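# Pack all blocks into the chest and close it

## Task

Get every block into the chest, with no other item inside it, then close the lid. At the end the chest must be standing upright on the bench, and the tray must not be inside the chest or above it. Everything must stay in place on its own without the robot supporting it, and nothing may be dropped or knocked off the table. Finally open the grippers and pull both arms away.

## Robot and tools

ROBOT AND FRAME. Two arms, left_arm and right_arm, each ending in a parallel gripper. All reported poses share one scene frame. Its origin sits on the table surface midway between the arms, +x runs out across the table, +z is up, and left_arm is mounted on the +y side. The arm names do not correspond to the left or right of any camera picture. In each gripper's own axes the fingers point along +z and close along y. The reported hand position is the spot between the finger pads, roughly 1 cm short of the fingertips.

ROW LAYOUT (used by both motion tools). One row is 14 numbers, each in [-1, 1], always covering both arms: dx, dy, dz, rx, ry, rz, opening for left_arm, followed by the same seven for right_arm. dx..rz are an offset, not a pose. They are expressed in that gripper's own axes and measured from its pose at the start of the command. 1.0 equals 0.6 m of travel or 180 degrees of turn; rx, ry, rz form a single rotation vector. opening is absolute: +1 is fully open (0.094 m), -1 is shut. An arm meant to stay still gets zeros, plus the opening it should keep.

execute_actions(actions). actions is a list of up to 15 actions. Each action is a table of up to 15 rows, and each row lasts one control step of 1/30 s. An action always runs 15 steps (0.5 s); a shorter table repeats its final row. Every row in an action is an offset from the pose measured when that action began, so rows do not add up. The first action of a call starts from the last pose a result reported. On each step the commanded pose is cut down to within 70 mm and 16 degrees of the current measured pose, so a large offset may need several actions. After an action the arm goes only as far as its last clipped pose. An empty list just returns state and images.

move(target, speed, blocking). target is one 14-number row as above. Its offsets are counted from the pose in the most recent result showing one, and opening is applied at the start. Each gripper follows a straight path, turning the shorter way, and both paths finish together in 0.5 to 10 s. Anything longer is cut off at 10 s before reaching the target. speed is the top path speed in m/s, 0.002 to 0.5 (default 0.25); turning is capped at twice that in rad/s. Paths ignore obstacles and the other arm. Grippers lag, drift, and may exceed speed near full reach. With blocking=false a result comes after 0.5 s while motion continues. Until a result shows the move has ended, rows and other moves are refused, so call wait or stop first. The extra line move: reports the ending (done, off_target, moving, held, fault) and any limits. limits=paced means a pose was clipped. limits=held means a check blocked some steps, after which the arm may speed up sharply. Each gripper's distance from its target is also shown.

wait(seconds): 0 to 10; lets time pass with the last commands held and returns early if a running move ends. stop(): brakes a running move; a fast arm needs room to stop, and the fingers keep moving. zoom_image(camera, region): camera is cam_high, cam_low, cam_left_wrist or cam_right_wrist; region is [x0, y0, x1, y1] in pixels from the top-left corner, no larger than 504 by 504. Image sizes are cam_high 504x504, cam_low 504x504, the two wrist cameras 616x616. finished_scene(scene): pass the current scene number to end it; this cannot be undone and reports success.

READING RESULTS. Each result has a state line per arm with end_effector_position (m) and end_effector_quat_wxyz. Printed positions can be slightly wrong, more so at long reach. Hand target lines show the pose each controller is currently driving toward. A pose unreachable line names an arm whose command a clearance check altered or blocked. Calls that ran actions list positions at some steps, and HELD marks steps where an arm was held back. grip_measured is the finger opening on the command scale, and the last joint value is the opening in metres; each gripper may read about 1 mm off. FAULT lines report an arm stop. MOTOR HOT appears from 85 °C, and at 100 °C the arm drops whatever it holds (OVER-TEMPERATURE FAULT). Joint ranges (rad): waist -2.880 to 2.880, shoulder 0.000 to 3.142, elbow 0.000 to 3.019, wrist pitch -1.693 to 1.571, wrist yaw -1.571 to 1.571, wrist roll -2.094 to 2.094.

PRACTICE. Arms tend to finish a centimetre or more low and can keep sinking under zero offsets. To hold a height, send the correction back to the desired pose in the first call of a reply, zeros afterwards, and aim higher if it still sags. To grasp, command an opening about 0.03 under grip_measured; smaller gaps grip more gently. Pad force tops out near 50 to 62 N and is weaker on very thin parts. The robot keeps its last command while you compose a reply, and held parts may be tugged or loose items nudged now and then. Avoid dropping or slamming objects, hard contact and strong pushes (a target set deep past a contact presses hard, and faster moves hit harder), clashes between the arms, and anything leaving the table. Keep load-holding short so motors do not overheat.

Each tool is called after "Call:" by a JSON object that holds its "api" and its "payload", one argument or row to a line.

## Session

Call:
{"api": "execute_actions", "payload": {
  "actions": []
}}

Scene clock: 0.00 s.
left_arm: end_effector_position=(+0.5831, +0.2242, +0.3792) grip_measured=+1.000 end_effector_quat_wxyz=(+0.287, -0.245, +0.791, -0.482) | right_arm: end_effector_position=(+0.5865, -0.5338, +0.3249) grip_measured=+1.000 end_effector_quat_wxyz=(+0.070, +0.301, +0.945, +0.111)
Joint positions: left_arm=[-0.032  1.448  1.355 -0.414  0.704 -0.989  0.094] | right_arm=[-0.523  1.771  1.972 -1.649 -0.233  0.235  0.094]
Joint velocities: left_arm=[-0.005 -0.005 -0.002  0.002  0.022 -0.066  0.   ] | right_arm=[-0.015  0.015  0.012 -0.007 -0.037 -0.051  0.   ]
Motor temperatures (°C, as the motors report them): left_arm=[17 18 18 17 19 18] | right_arm=[20 18 20 17 19 17]
Hand target (left_arm): +0.585, +0.224, +0.405; +0.307, -0.232, +0.784, -0.488
Hand target (right_arm): +0.591, -0.536, +0.336; +0.084, +0.299, +0.944, +0.110

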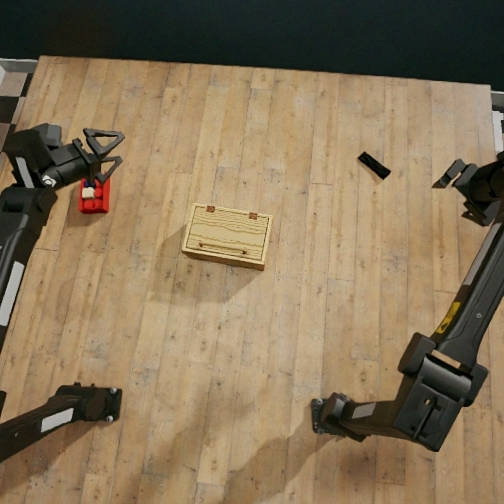

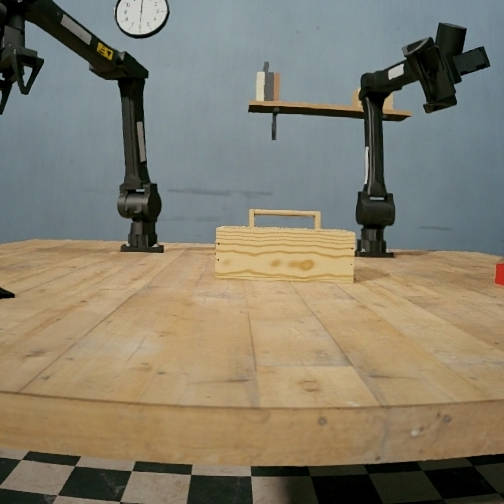

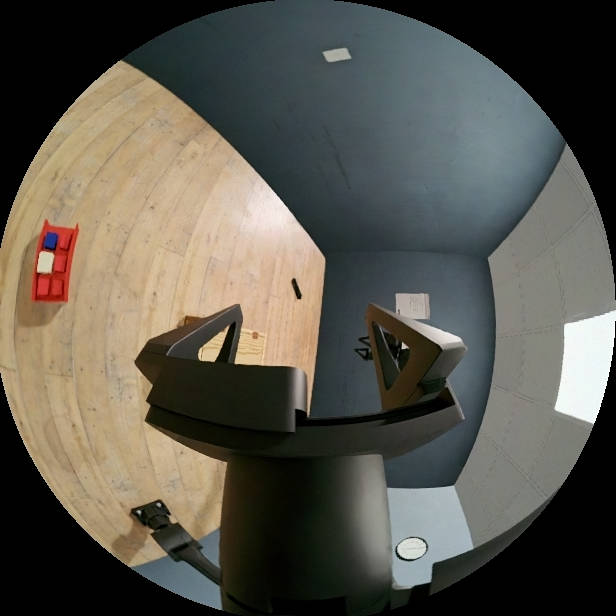

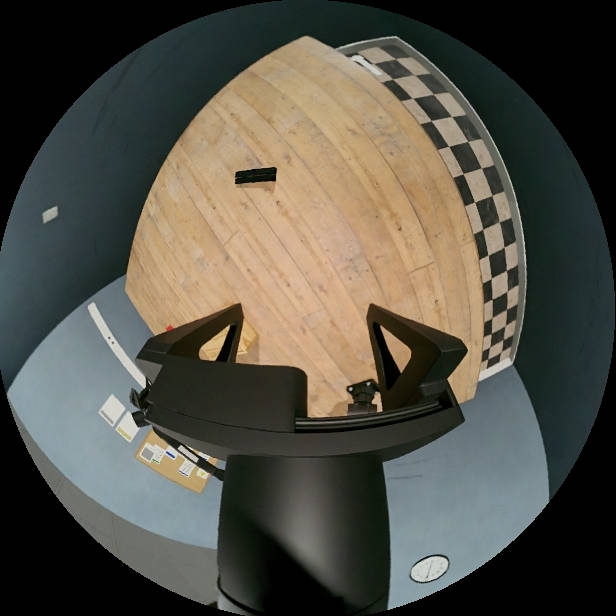

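Call:
{"api": "move", "payload": {
  "target": [0.018,0.343,-0.127,-0.33,0.196,0.168,1,0.2,0,0.1,0.072,0.045,-0.195,1],
  "speed": 0.35
}}

Call:
{"api": "move", "payload": {
  "target": [0,0,0,0,0,0,1,0.2,0.6,0,0,0,0,1],
  "speed": 0.35
}}

Call:
{"api": "zoom_image", "payload": {
  "camera": "cam_high",
  "region": [50,130,300,300]
}}

Scene clock: 23.60 s.
left_arm: end_effector_position=(+0.4872, +0.3545, +0.2062) grip_measured=+1.000 end_effector_quat_wxyz=(-0.018, -0.008, +1.000, -0.004) | right_arm: end_effector_position=(+0.4977, -0.4552, +0.2535) grip_measured=+1.000 end_effector_quat_wxyz=(-0.014, +0.013, +1.000, +0.004)
Joint positions: left_arm=[ 0.014  1.709  1.593 -1.49   0.006  0.066  0.094] | right_arm=[-0.354  1.564  1.536 -1.572 -0.003 -0.202  0.094]
Joint velocities: left_arm=[-0.015 -0.005  0.002  0.002 -0.022  0.066  0.   ] | right_arm=[-0.005 -0.005  0.002  0.002  0.022 -0.037  0.   ]
Motor temperatures (°C, as the motors report them): left_arm=[17 20 26 18 19 18] | right_arm=[20 20 25 17 19 17]
Hand target (left_arm): +0.499, +0.348, +0.222; -0.002, +0.007, +1.000, -0.002
Hand target (right_arm): +0.501, -0.452, +0.261; +0.002, +0.000, +1.000, -0.000
Off the commanded pose (left_arm): 0.019 m, 2 deg.
Off the commanded pose (right_arm): 0.007 m, 2 deg.
move: off_target (left_arm)

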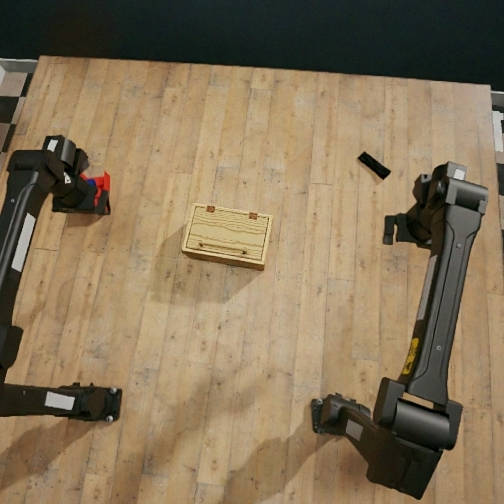

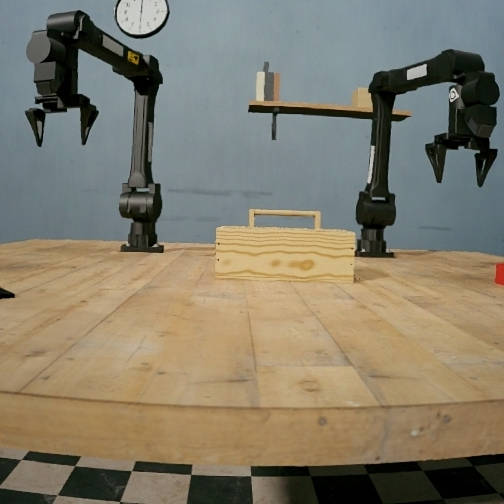

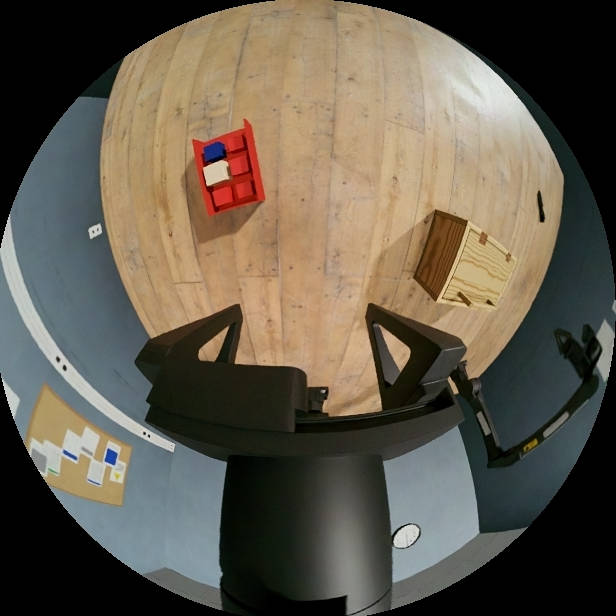

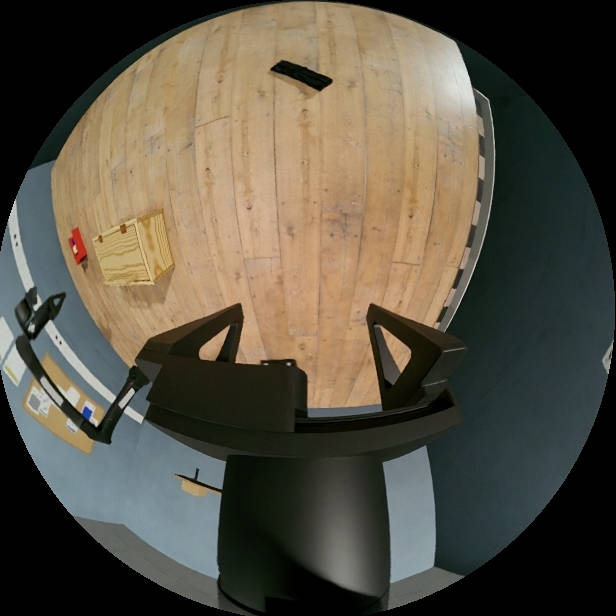

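Scene clock: 25.37 s.
left_arm: end_effector_position=(+0.4862, +0.3544, +0.2049) grip_measured=+1.000 end_effector_quat_wxyz=(-0.019, -0.008, +1.000, -0.004) | right_arm: end_effector_position=(+0.3710, -0.0937, +0.2478) grip_measured=+1.000 end_effector_quat_wxyz=(-0.032, -0.000, +0.999, -0.006)
Joint positions: left_arm=[ 0.014  1.709  1.589 -1.49   0.006  0.066  0.094] | right_arm=[ 0.535  1.455  1.399 -1.572 -0.03   0.66   0.094]
Joint velocities: left_arm=[ 0.005 -0.005  0.012 -0.012  0.022 -0.022  0.   ] | right_arm=[-0.005 -0.015 -0.002 -0.027 -0.007  0.007  0.   ]
Motor temperatures (°C, as the motors report them): left_arm=[17 21 26 18 19 18] | right_arm=[20 20 25 17 19 17]
Hand target (left_arm): +0.487, +0.355, +0.206; -0.018, -0.008, +1.000, -0.004
Hand target (right_arm): +0.386, -0.088, +0.265; -0.011, +0.013, +1.000, +0.008
Off the commanded pose (left_arm): 0.002 m, 0 deg.
Off the commanded pose (right_arm): 0.020 m, 3 deg.
move: off_target (right_arm)

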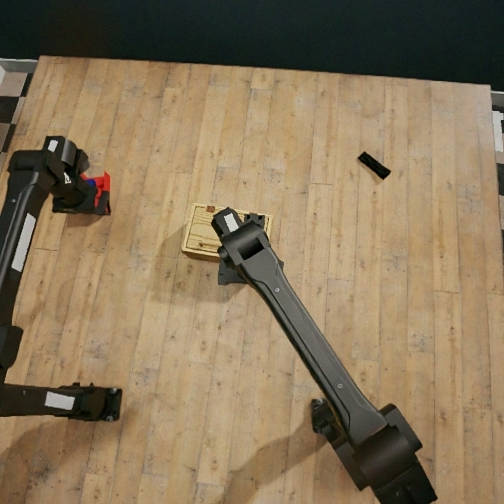

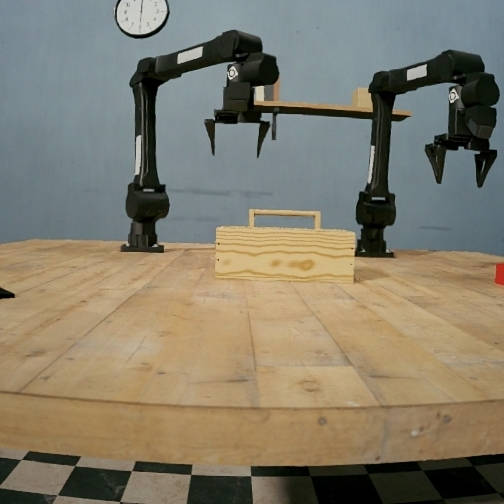

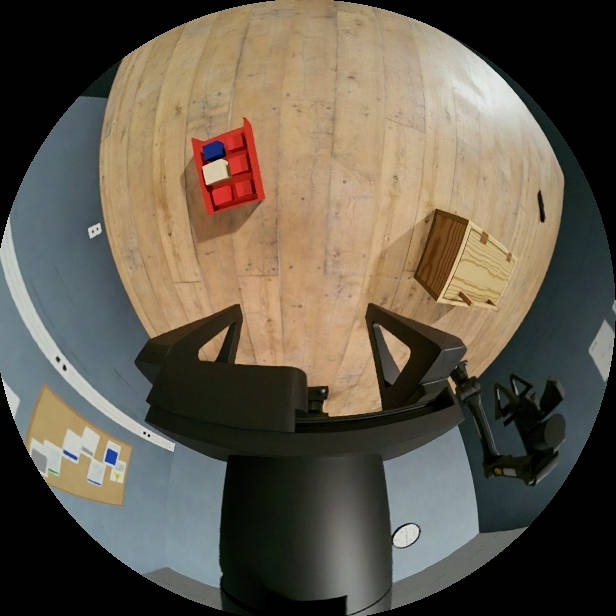

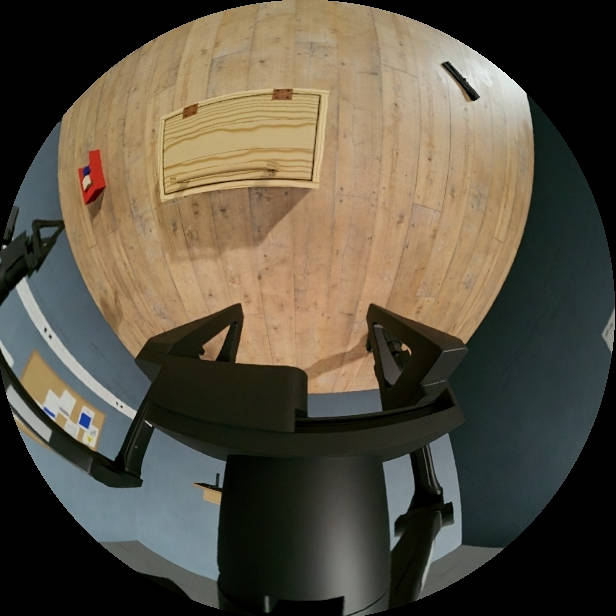

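Region (50, 130, 300, 300) of cam_high's 504x504 image, scaled by 2.016, with more detail than that image has; it fills the top 343 rows of this view, and the rest is white.

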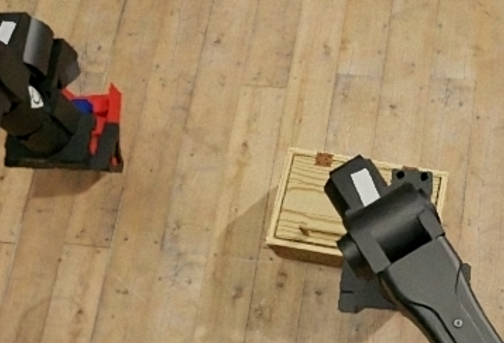

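Call:
{"api": "move", "payload": {
  "target": [-0.07,0.17,0.14,0,-0.24,0,1,-0.04,0.14,0.22,0,-0.44,0,-1],
  "speed": 0.3
}}

Scene clock: 56.80 s.
left_arm: end_effector_position=(+0.5204, +0.4468, +0.1027) grip_measured=+1.000 end_effector_quat_wxyz=(+0.332, -0.016, +0.943, -0.007) | right_arm: end_effector_position=(+0.3825, -0.0180, +0.1151) grip_measured=-0.985 end_effector_quat_wxyz=(+0.608, +0.008, +0.794, -0.005)
Joint positions: left_arm=[ 0.23   1.581  0.989 -0.323  0.189  0.2    0.094] | right_arm=[0.98  1.57  0.625 0.385 1.057 0.502 0.001]
Joint velocities: left_arm=[-0.024  0.015 -0.007 -0.002  0.095  0.022  0.   ] | right_arm=[-0.005 -0.015 -0.007 -0.002 -0.007 -0.051 -0.001]
Motor temperatures (°C, as the motors report them): left_arm=[17 22 24 17 19 18] | right_arm=[20 20 29 17 19 18]
Hand target (left_arm): +0.524, +0.455, +0.115; +0.349, -0.013, +0.937, +0.000
Hand target (right_arm): +0.380, -0.013, +0.117; +0.611, +0.002, +0.792, -0.002
Off the commanded pose (left_arm): 0.019 m, 2 deg.
Off the commanded pose (right_arm): 0.008 m, 2 deg.
move: off_target (left_arm)

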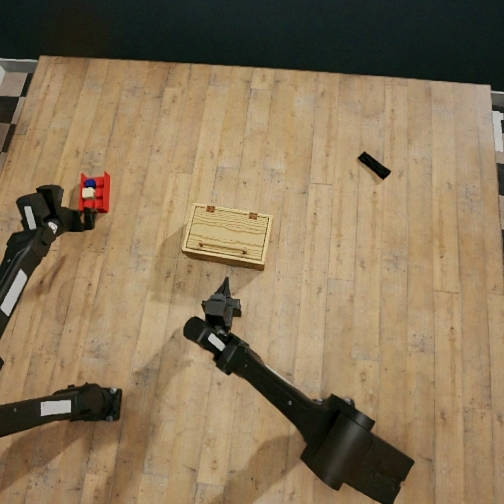

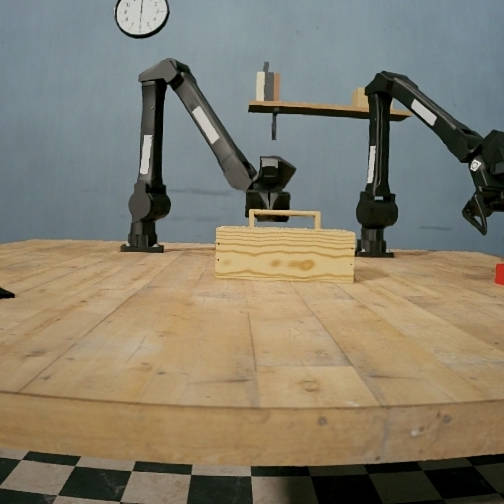

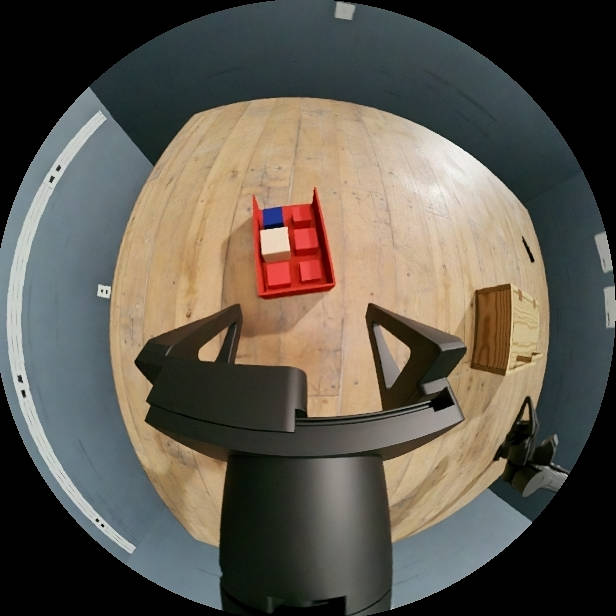

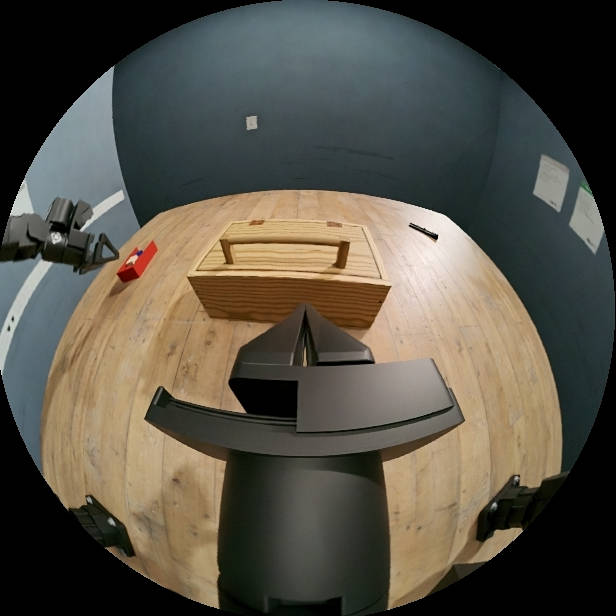

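Call:
{"api": "move", "payload": {
  "target": [-0.065,0.035,0.095,-0.035,-0.02,-0.043,1,-0.007,0.025,0.1,0,0,0,-1],
  "speed": 0.15
}}

Call:
{"api": "zoom_image", "payload": {
  "camera": "cam_low",
  "region": [210,170,360,290]
}}

Scene clock: 66.80 s.
left_arm: end_effector_position=(+0.5598, +0.4699, +0.0634) grip_measured=+1.000 end_effector_quat_wxyz=(+0.331, -0.099, +0.938, +0.022) | right_arm: end_effector_position=(+0.4304, -0.0137, +0.0936) grip_measured=-0.985 end_effector_quat_wxyz=(+0.599, +0.001, +0.801, -0.014)
Joint positions: left_arm=[ 0.214  1.736  1.065 -0.227  0.07   0.048  0.094] | right_arm=[0.878 1.684 0.689 0.477 0.963 0.416 0.001]
Joint velocities: left_arm=[-0.005 -0.015 -0.007 -0.002  0.007 -0.051  0.   ] | right_arm=[-0.005 -0.015  0.012  0.002  0.051  0.007 -0.   ]
Motor temperatures (°C, as the motors report them): left_arm=[17 22 24 18 19 18] | right_arm=[20 20 27 17 19 18]
Hand target (left_arm): +0.585, +0.469, +0.084; +0.359, -0.098, +0.928, +0.023
Hand target (right_arm): +0.441, -0.005, +0.103; +0.607, +0.008, +0.794, -0.006
Off the commanded pose (left_arm): 0.032 m, 3 deg.
Off the commanded pose (right_arm): 0.018 m, 2 deg.
move: off_target (left_arm, right_arm)

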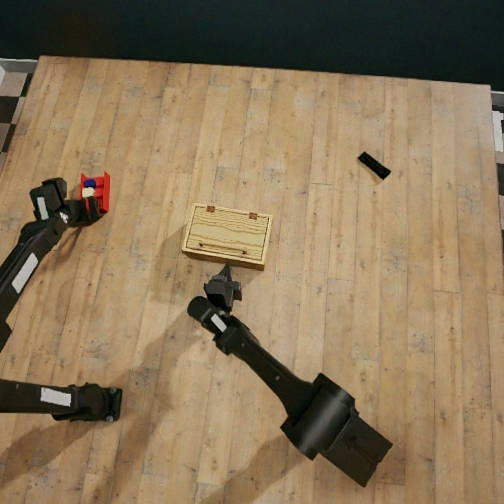

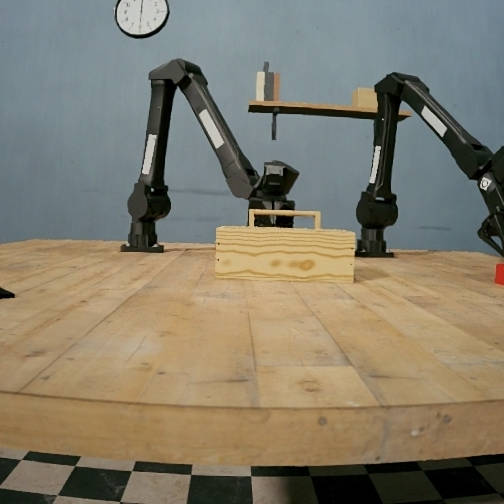

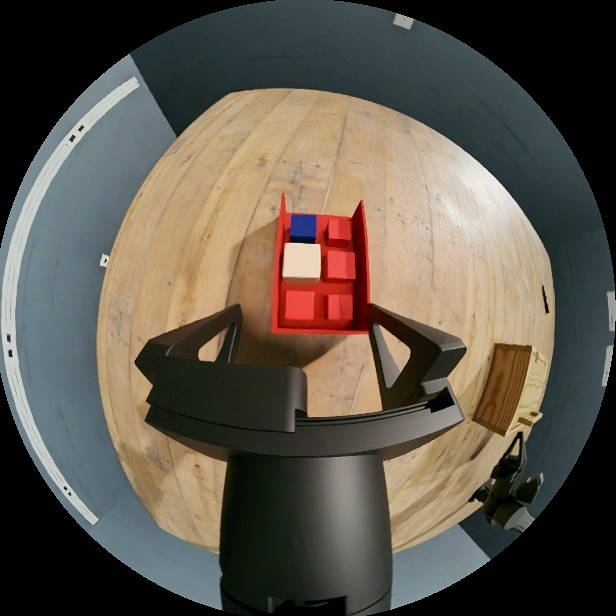

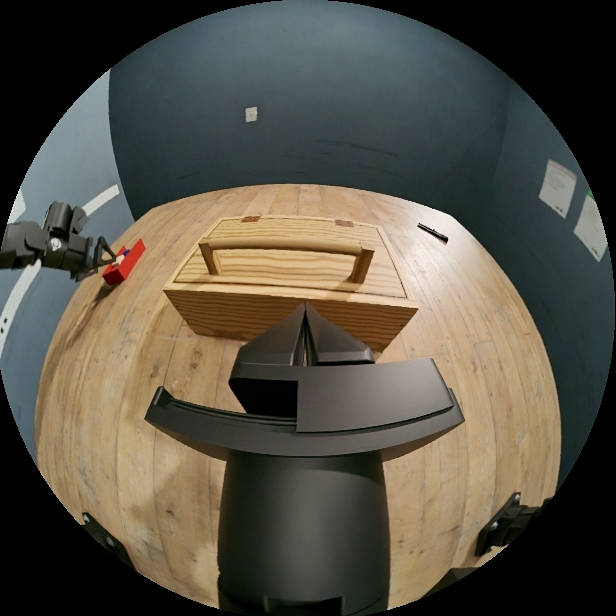

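Region (210, 170, 360, 290) of cam_low's 504x504 image, scaled by 3.360, with more detail than that image has; it fills the top 403 rows of this view, and the rest is white.

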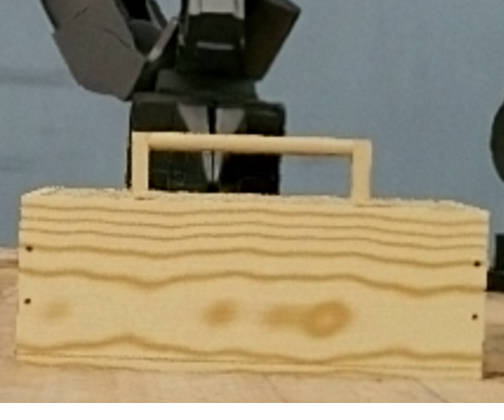

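Call:
{"api": "move", "payload": {
  "target": [-0.072,-0.023,0.043,0.007,-0.02,0.009,1,-0.058,0.015,0.09,0,-0.02,0,-1],
  "speed": 0.06
}}

Call:
{"api": "zoom_image", "payload": {
  "camera": "cam_low",
  "region": [210,170,360,290]
}}

Scene clock: 76.20 s.
left_arm: end_effector_position=(+0.5843, +0.4696, +0.0526) grip_measured=+1.000 end_effector_quat_wxyz=(+0.334, -0.095, +0.938, +0.017) | right_arm: end_effector_position=(+0.4748, -0.0132, +0.0979) grip_measured=-0.985 end_effector_quat_wxyz=(+0.611, -0.012, +0.791, -0.021)
Joint positions: left_arm=[ 0.204  1.804  1.126 -0.214  0.076  0.045  0.094] | right_arm=[0.793 1.743 0.747 0.58  0.896 0.283 0.001]
Joint velocities: left_arm=[-0.005 -0.005  0.007 -0.007 -0.007 -0.081  0.   ] | right_arm=[ 0.005  0.005 -0.007  0.002  0.007 -0.051 -0.   ]
Motor temperatures (°C, as the motors report them): left_arm=[17 22 26 18 19 18] | right_arm=[20 20 26 17 19 18]
Hand target (left_arm): +0.610, +0.466, +0.073; +0.361, -0.082, +0.929, +0.019
Hand target (right_arm): +0.491, -0.006, +0.111; +0.623, +0.001, +0.782, -0.014
Off the commanded pose (left_arm): 0.033 m, 4 deg.
Off the commanded pose (right_arm): 0.023 m, 2 deg.
move: off_target (left_arm, right_arm)

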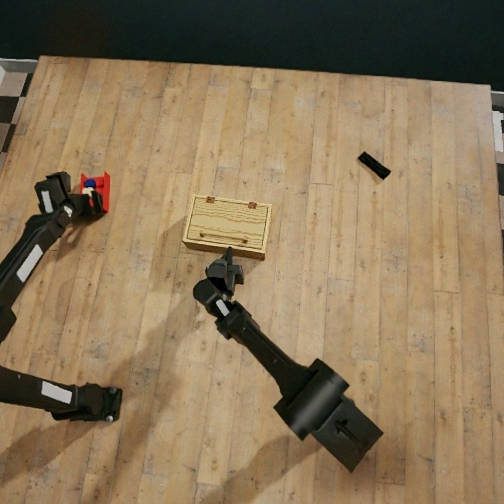

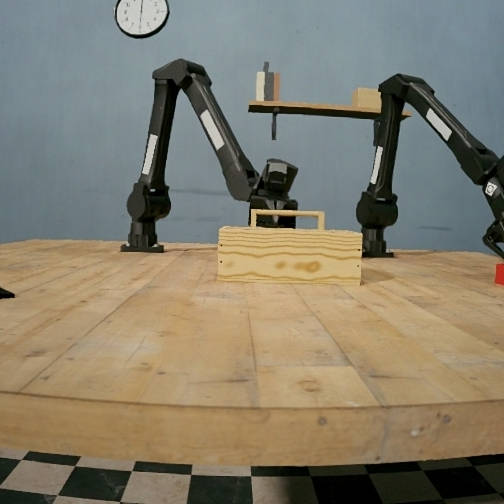

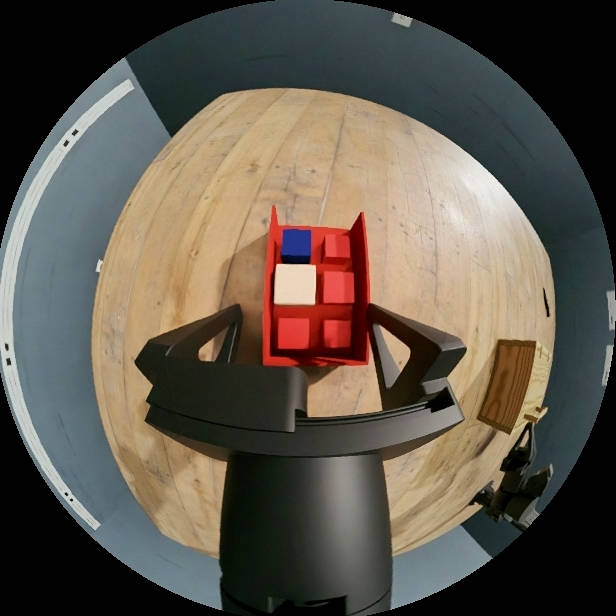

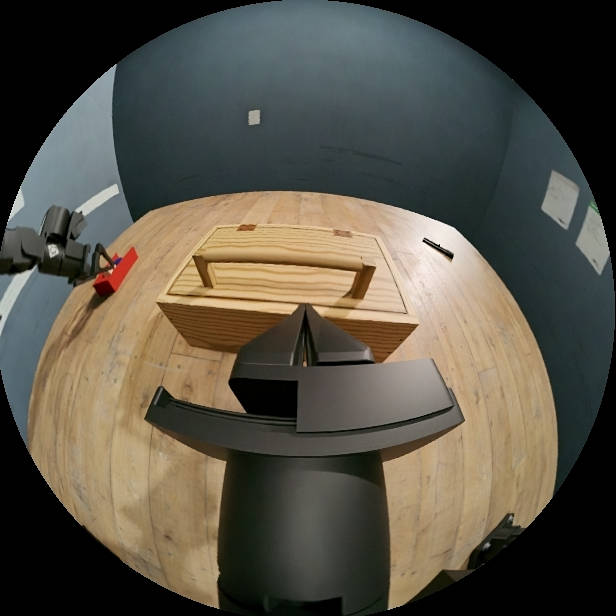

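Region (210, 170, 360, 290) of cam_low's 504x504 image, scaled by 3.360, with more detail than that image has; it fills the top 403 rows of this view, and the rest is white.

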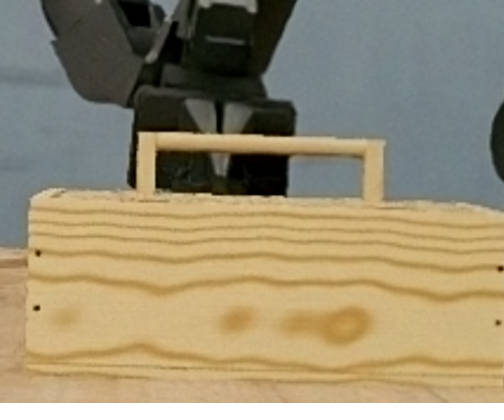

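Call:
{"api": "move", "payload": {
  "target": [-0.054,-0.03,0,0.01,-0.02,0.012,1,-0.042,0,-0.01,0,0,0,-1],
  "speed": 0.06
}}

Call:
{"api": "zoom_image", "payload": {
  "camera": "cam_low",
  "region": [210,170,360,290]
}}

Scene clock: 84.07 s.
left_arm: end_effector_position=(+0.5872, +0.4605, +0.0533) grip_measured=+1.000 end_effector_quat_wxyz=(+0.337, -0.087, +0.938, +0.009) | right_arm: end_effector_position=(+0.4725, -0.0163, +0.1139) grip_measured=-0.985 end_effector_quat_wxyz=(+0.608, -0.016, +0.794, -0.026)
Joint positions: left_arm=[ 0.193  1.804  1.126 -0.211  0.09   0.045  0.094] | right_arm=[0.793 1.689 0.747 0.513 0.896 0.281 0.001]
Joint velocities: left_arm=[ 0.005 -0.005  0.002  0.002 -0.022  0.051  0.   ] | right_arm=[ 0.005 -0.005  0.002 -0.027  0.051  0.037  0.002]
Motor temperatures (°C, as the motors report them): left_arm=[17 22 26 18 19 18] | right_arm=[20 20 26 17 19 18]
Hand target (left_arm): +0.611, +0.457, +0.075; +0.365, -0.071, +0.928, +0.012
Hand target (right_arm): +0.476, -0.012, +0.124; +0.611, -0.011, +0.791, -0.021
Off the commanded pose (left_arm): 0.032 m, 4 deg.
Off the commanded pose (right_arm): 0.011 m, 1 deg.
move: off_target (left_arm, right_arm)

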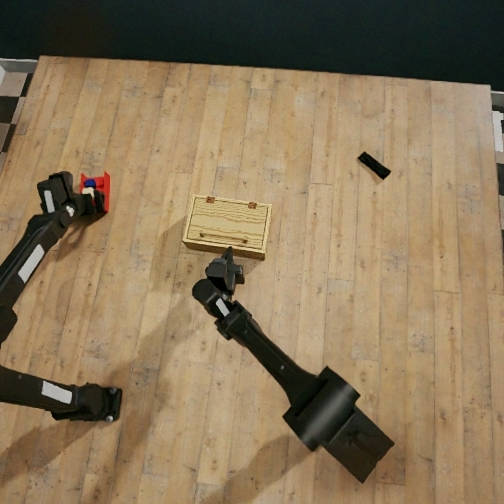

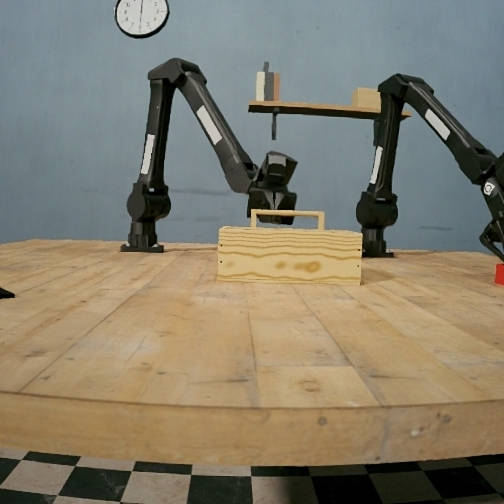

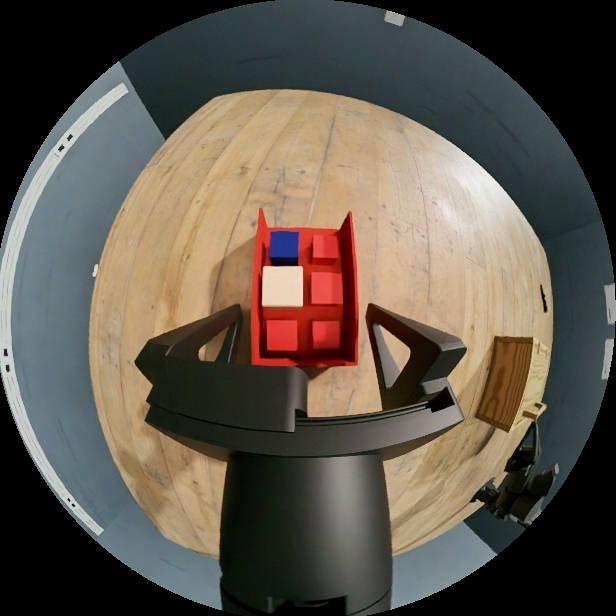

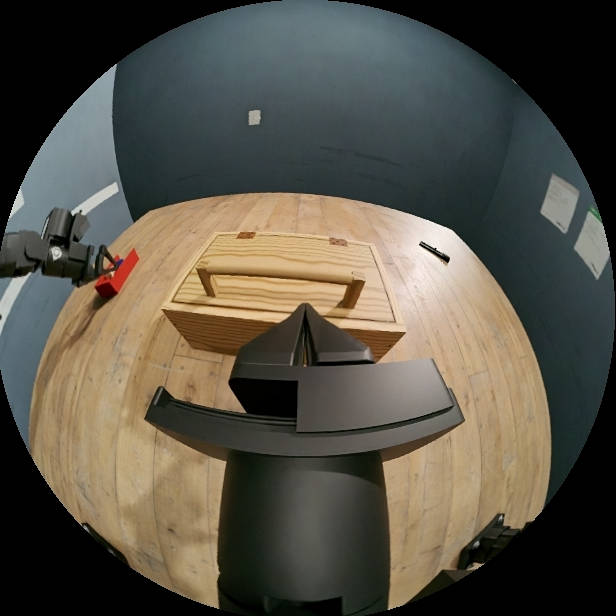

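Region (210, 170, 360, 290) of cam_low's 504x504 image, scaled by 3.360, with more detail than that image has; it fills the top 403 rows of this view, and the rest is white.

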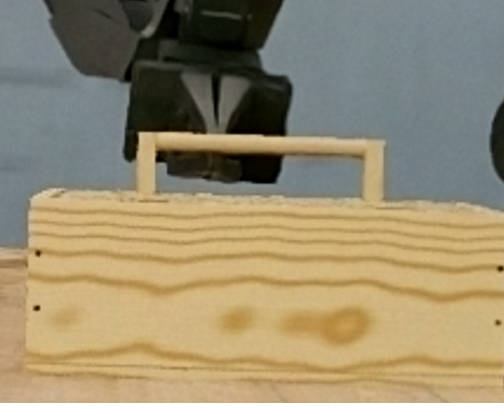

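Call:
{"api": "move", "payload": {
  "target": [-0.038,-0.008,0.053,0.005,-0.02,0.005,1,-0.033,0.01,0.098,0,0,0,-1],
  "speed": 0.05
}}

Call:
{"api": "zoom_image", "payload": {
  "camera": "cam_low",
  "region": [210,170,360,290]
}}

Scene clock: 94.67 s.
left_arm: end_effector_position=(+0.5986, +0.4622, +0.0254) grip_measured=+1.000 end_effector_quat_wxyz=(+0.339, -0.085, +0.937, +0.005) | right_arm: end_effector_position=(+0.5161, -0.0162, +0.1044) grip_measured=-0.985 end_effector_quat_wxyz=(+0.599, -0.023, +0.800, -0.027)
Joint positions: left_arm=[ 0.193  1.876  1.141 -0.151  0.098  0.045  0.094] | right_arm=[0.713 1.757 0.824 0.513 0.811 0.239 0.001]
Joint velocities: left_arm=[-0.015  0.005 -0.002  0.007  0.051 -0.051  0.   ] | right_arm=[-0.005 -0.005  0.027 -0.007 -0.037  0.022 -0.001]
Motor temperatures (°C, as the motors report them): left_arm=[17 23 27 18 19 18] | right_arm=[20 20 26 17 19 18]
Hand target (left_arm): +0.624, +0.461, +0.045; +0.367, -0.077, +0.927, +0.007
Hand target (right_arm): +0.534, -0.011, +0.117; +0.608, -0.016, +0.794, -0.026
Off the commanded pose (left_arm): 0.032 m, 4 deg.
Off the commanded pose (right_arm): 0.023 m, 2 deg.
move: off_target (left_arm, right_arm)

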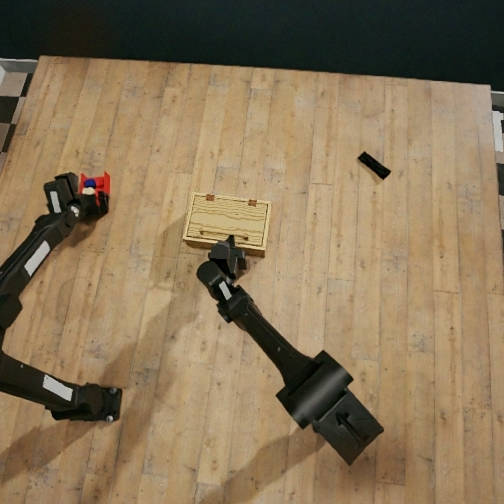

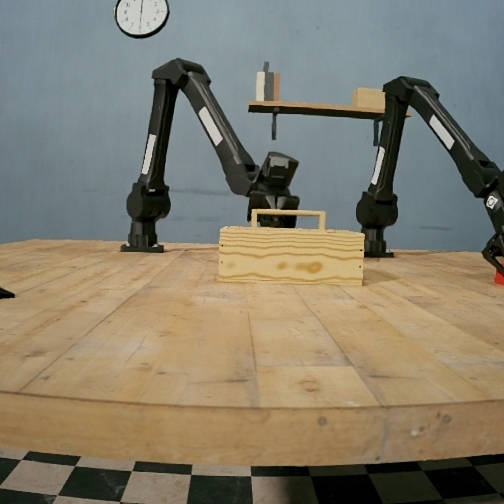

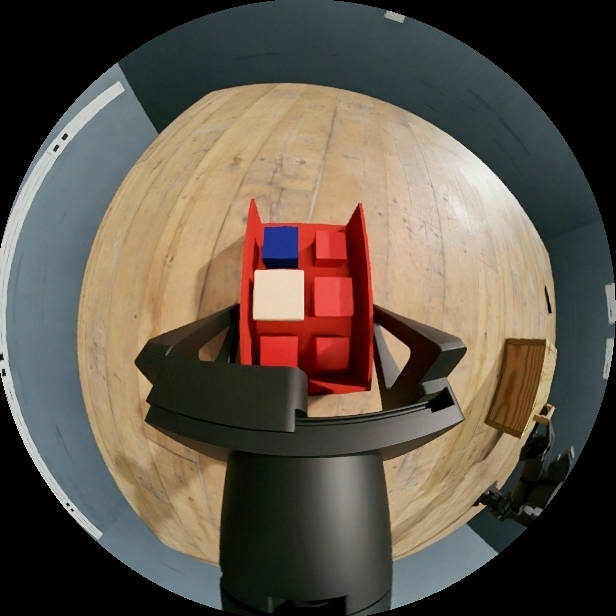

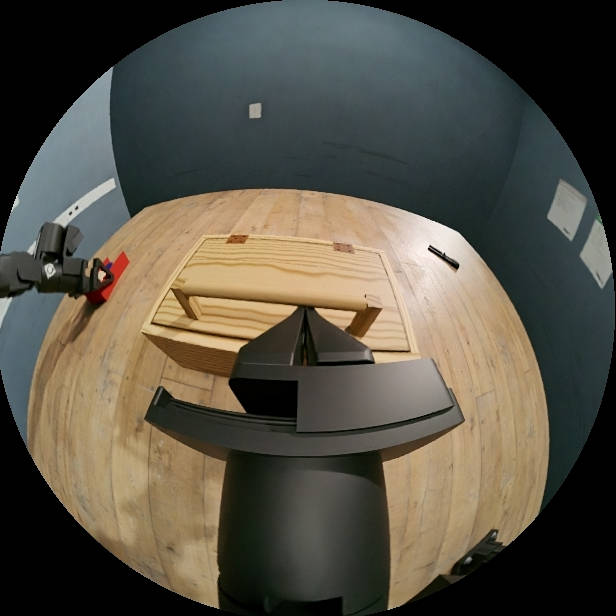

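Region (210, 170, 360, 290) of cam_low's 504x504 image, scaled by 3.360, with more detail than that image has; it fills the top 403 rows of this view, and the rest is white.

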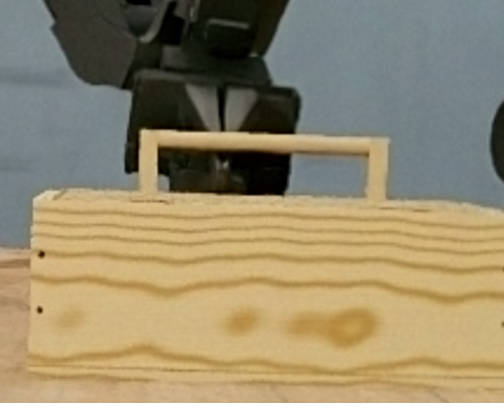

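Call:
{"api": "move", "payload": {
  "target": [-0.05,0,0,0,-0.02,0,0.7,-0.044,0.0,0.05,0,-0.04,0,-1],
  "speed": 0.04
}}

Scene clock: 101.27 s.
left_arm: end_effector_position=(+0.5992, +0.4622, +0.0258) grip_measured=+0.734 end_effector_quat_wxyz=(+0.340, -0.085, +0.937, +0.005) | right_arm: end_effector_position=(+0.5328, -0.0173, +0.1067) grip_measured=-0.985 end_effector_quat_wxyz=(+0.633, -0.037, +0.773, -0.027)
Joint positions: left_arm=[ 0.193  1.876  1.141 -0.148  0.099  0.045  0.081] | right_arm=[0.685 1.815 0.822 0.709 0.785 0.112 0.001]
Joint velocities: left_arm=[-0.005 -0.015  0.002 -0.007 -0.007 -0.081  0.   ] | right_arm=[-0.015 -0.005  0.007  0.007 -0.022 -0.037 -0.   ]
Motor temperatures (°C, as the motors report them): left_arm=[17 23 27 18 19 18] | right_arm=[20 20 26 17 19 18]
Hand target (left_arm): +0.620, +0.467, +0.045; +0.368, -0.085, +0.926, +0.008
Hand target (right_arm): +0.551, -0.016, +0.121; +0.647, -0.024, +0.761, -0.026
Off the commanded pose (left_arm): 0.029 m, 3 deg.
Off the commanded pose (right_arm): 0.024 m, 3 deg.
move: off_target (left_arm, right_arm)

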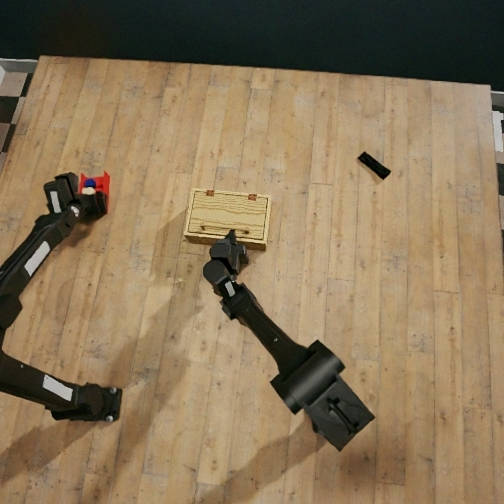

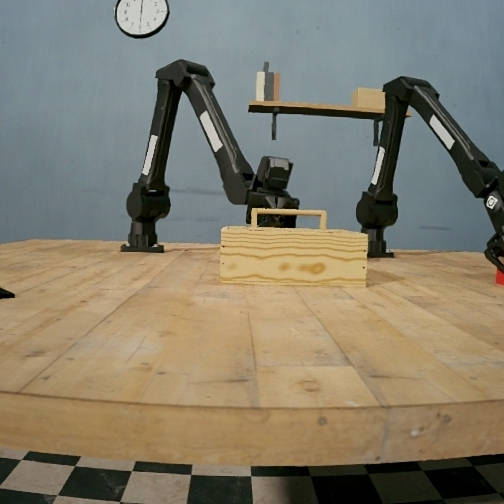

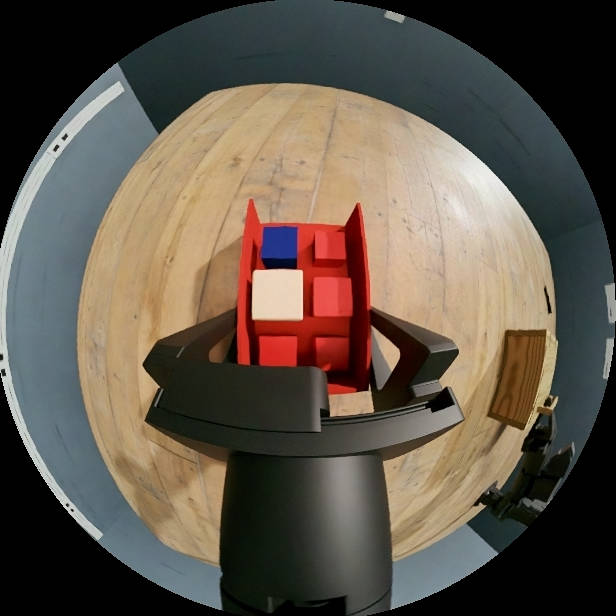

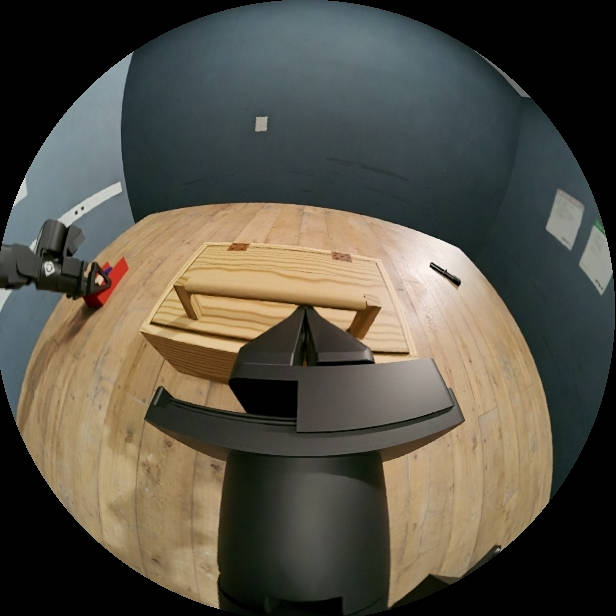

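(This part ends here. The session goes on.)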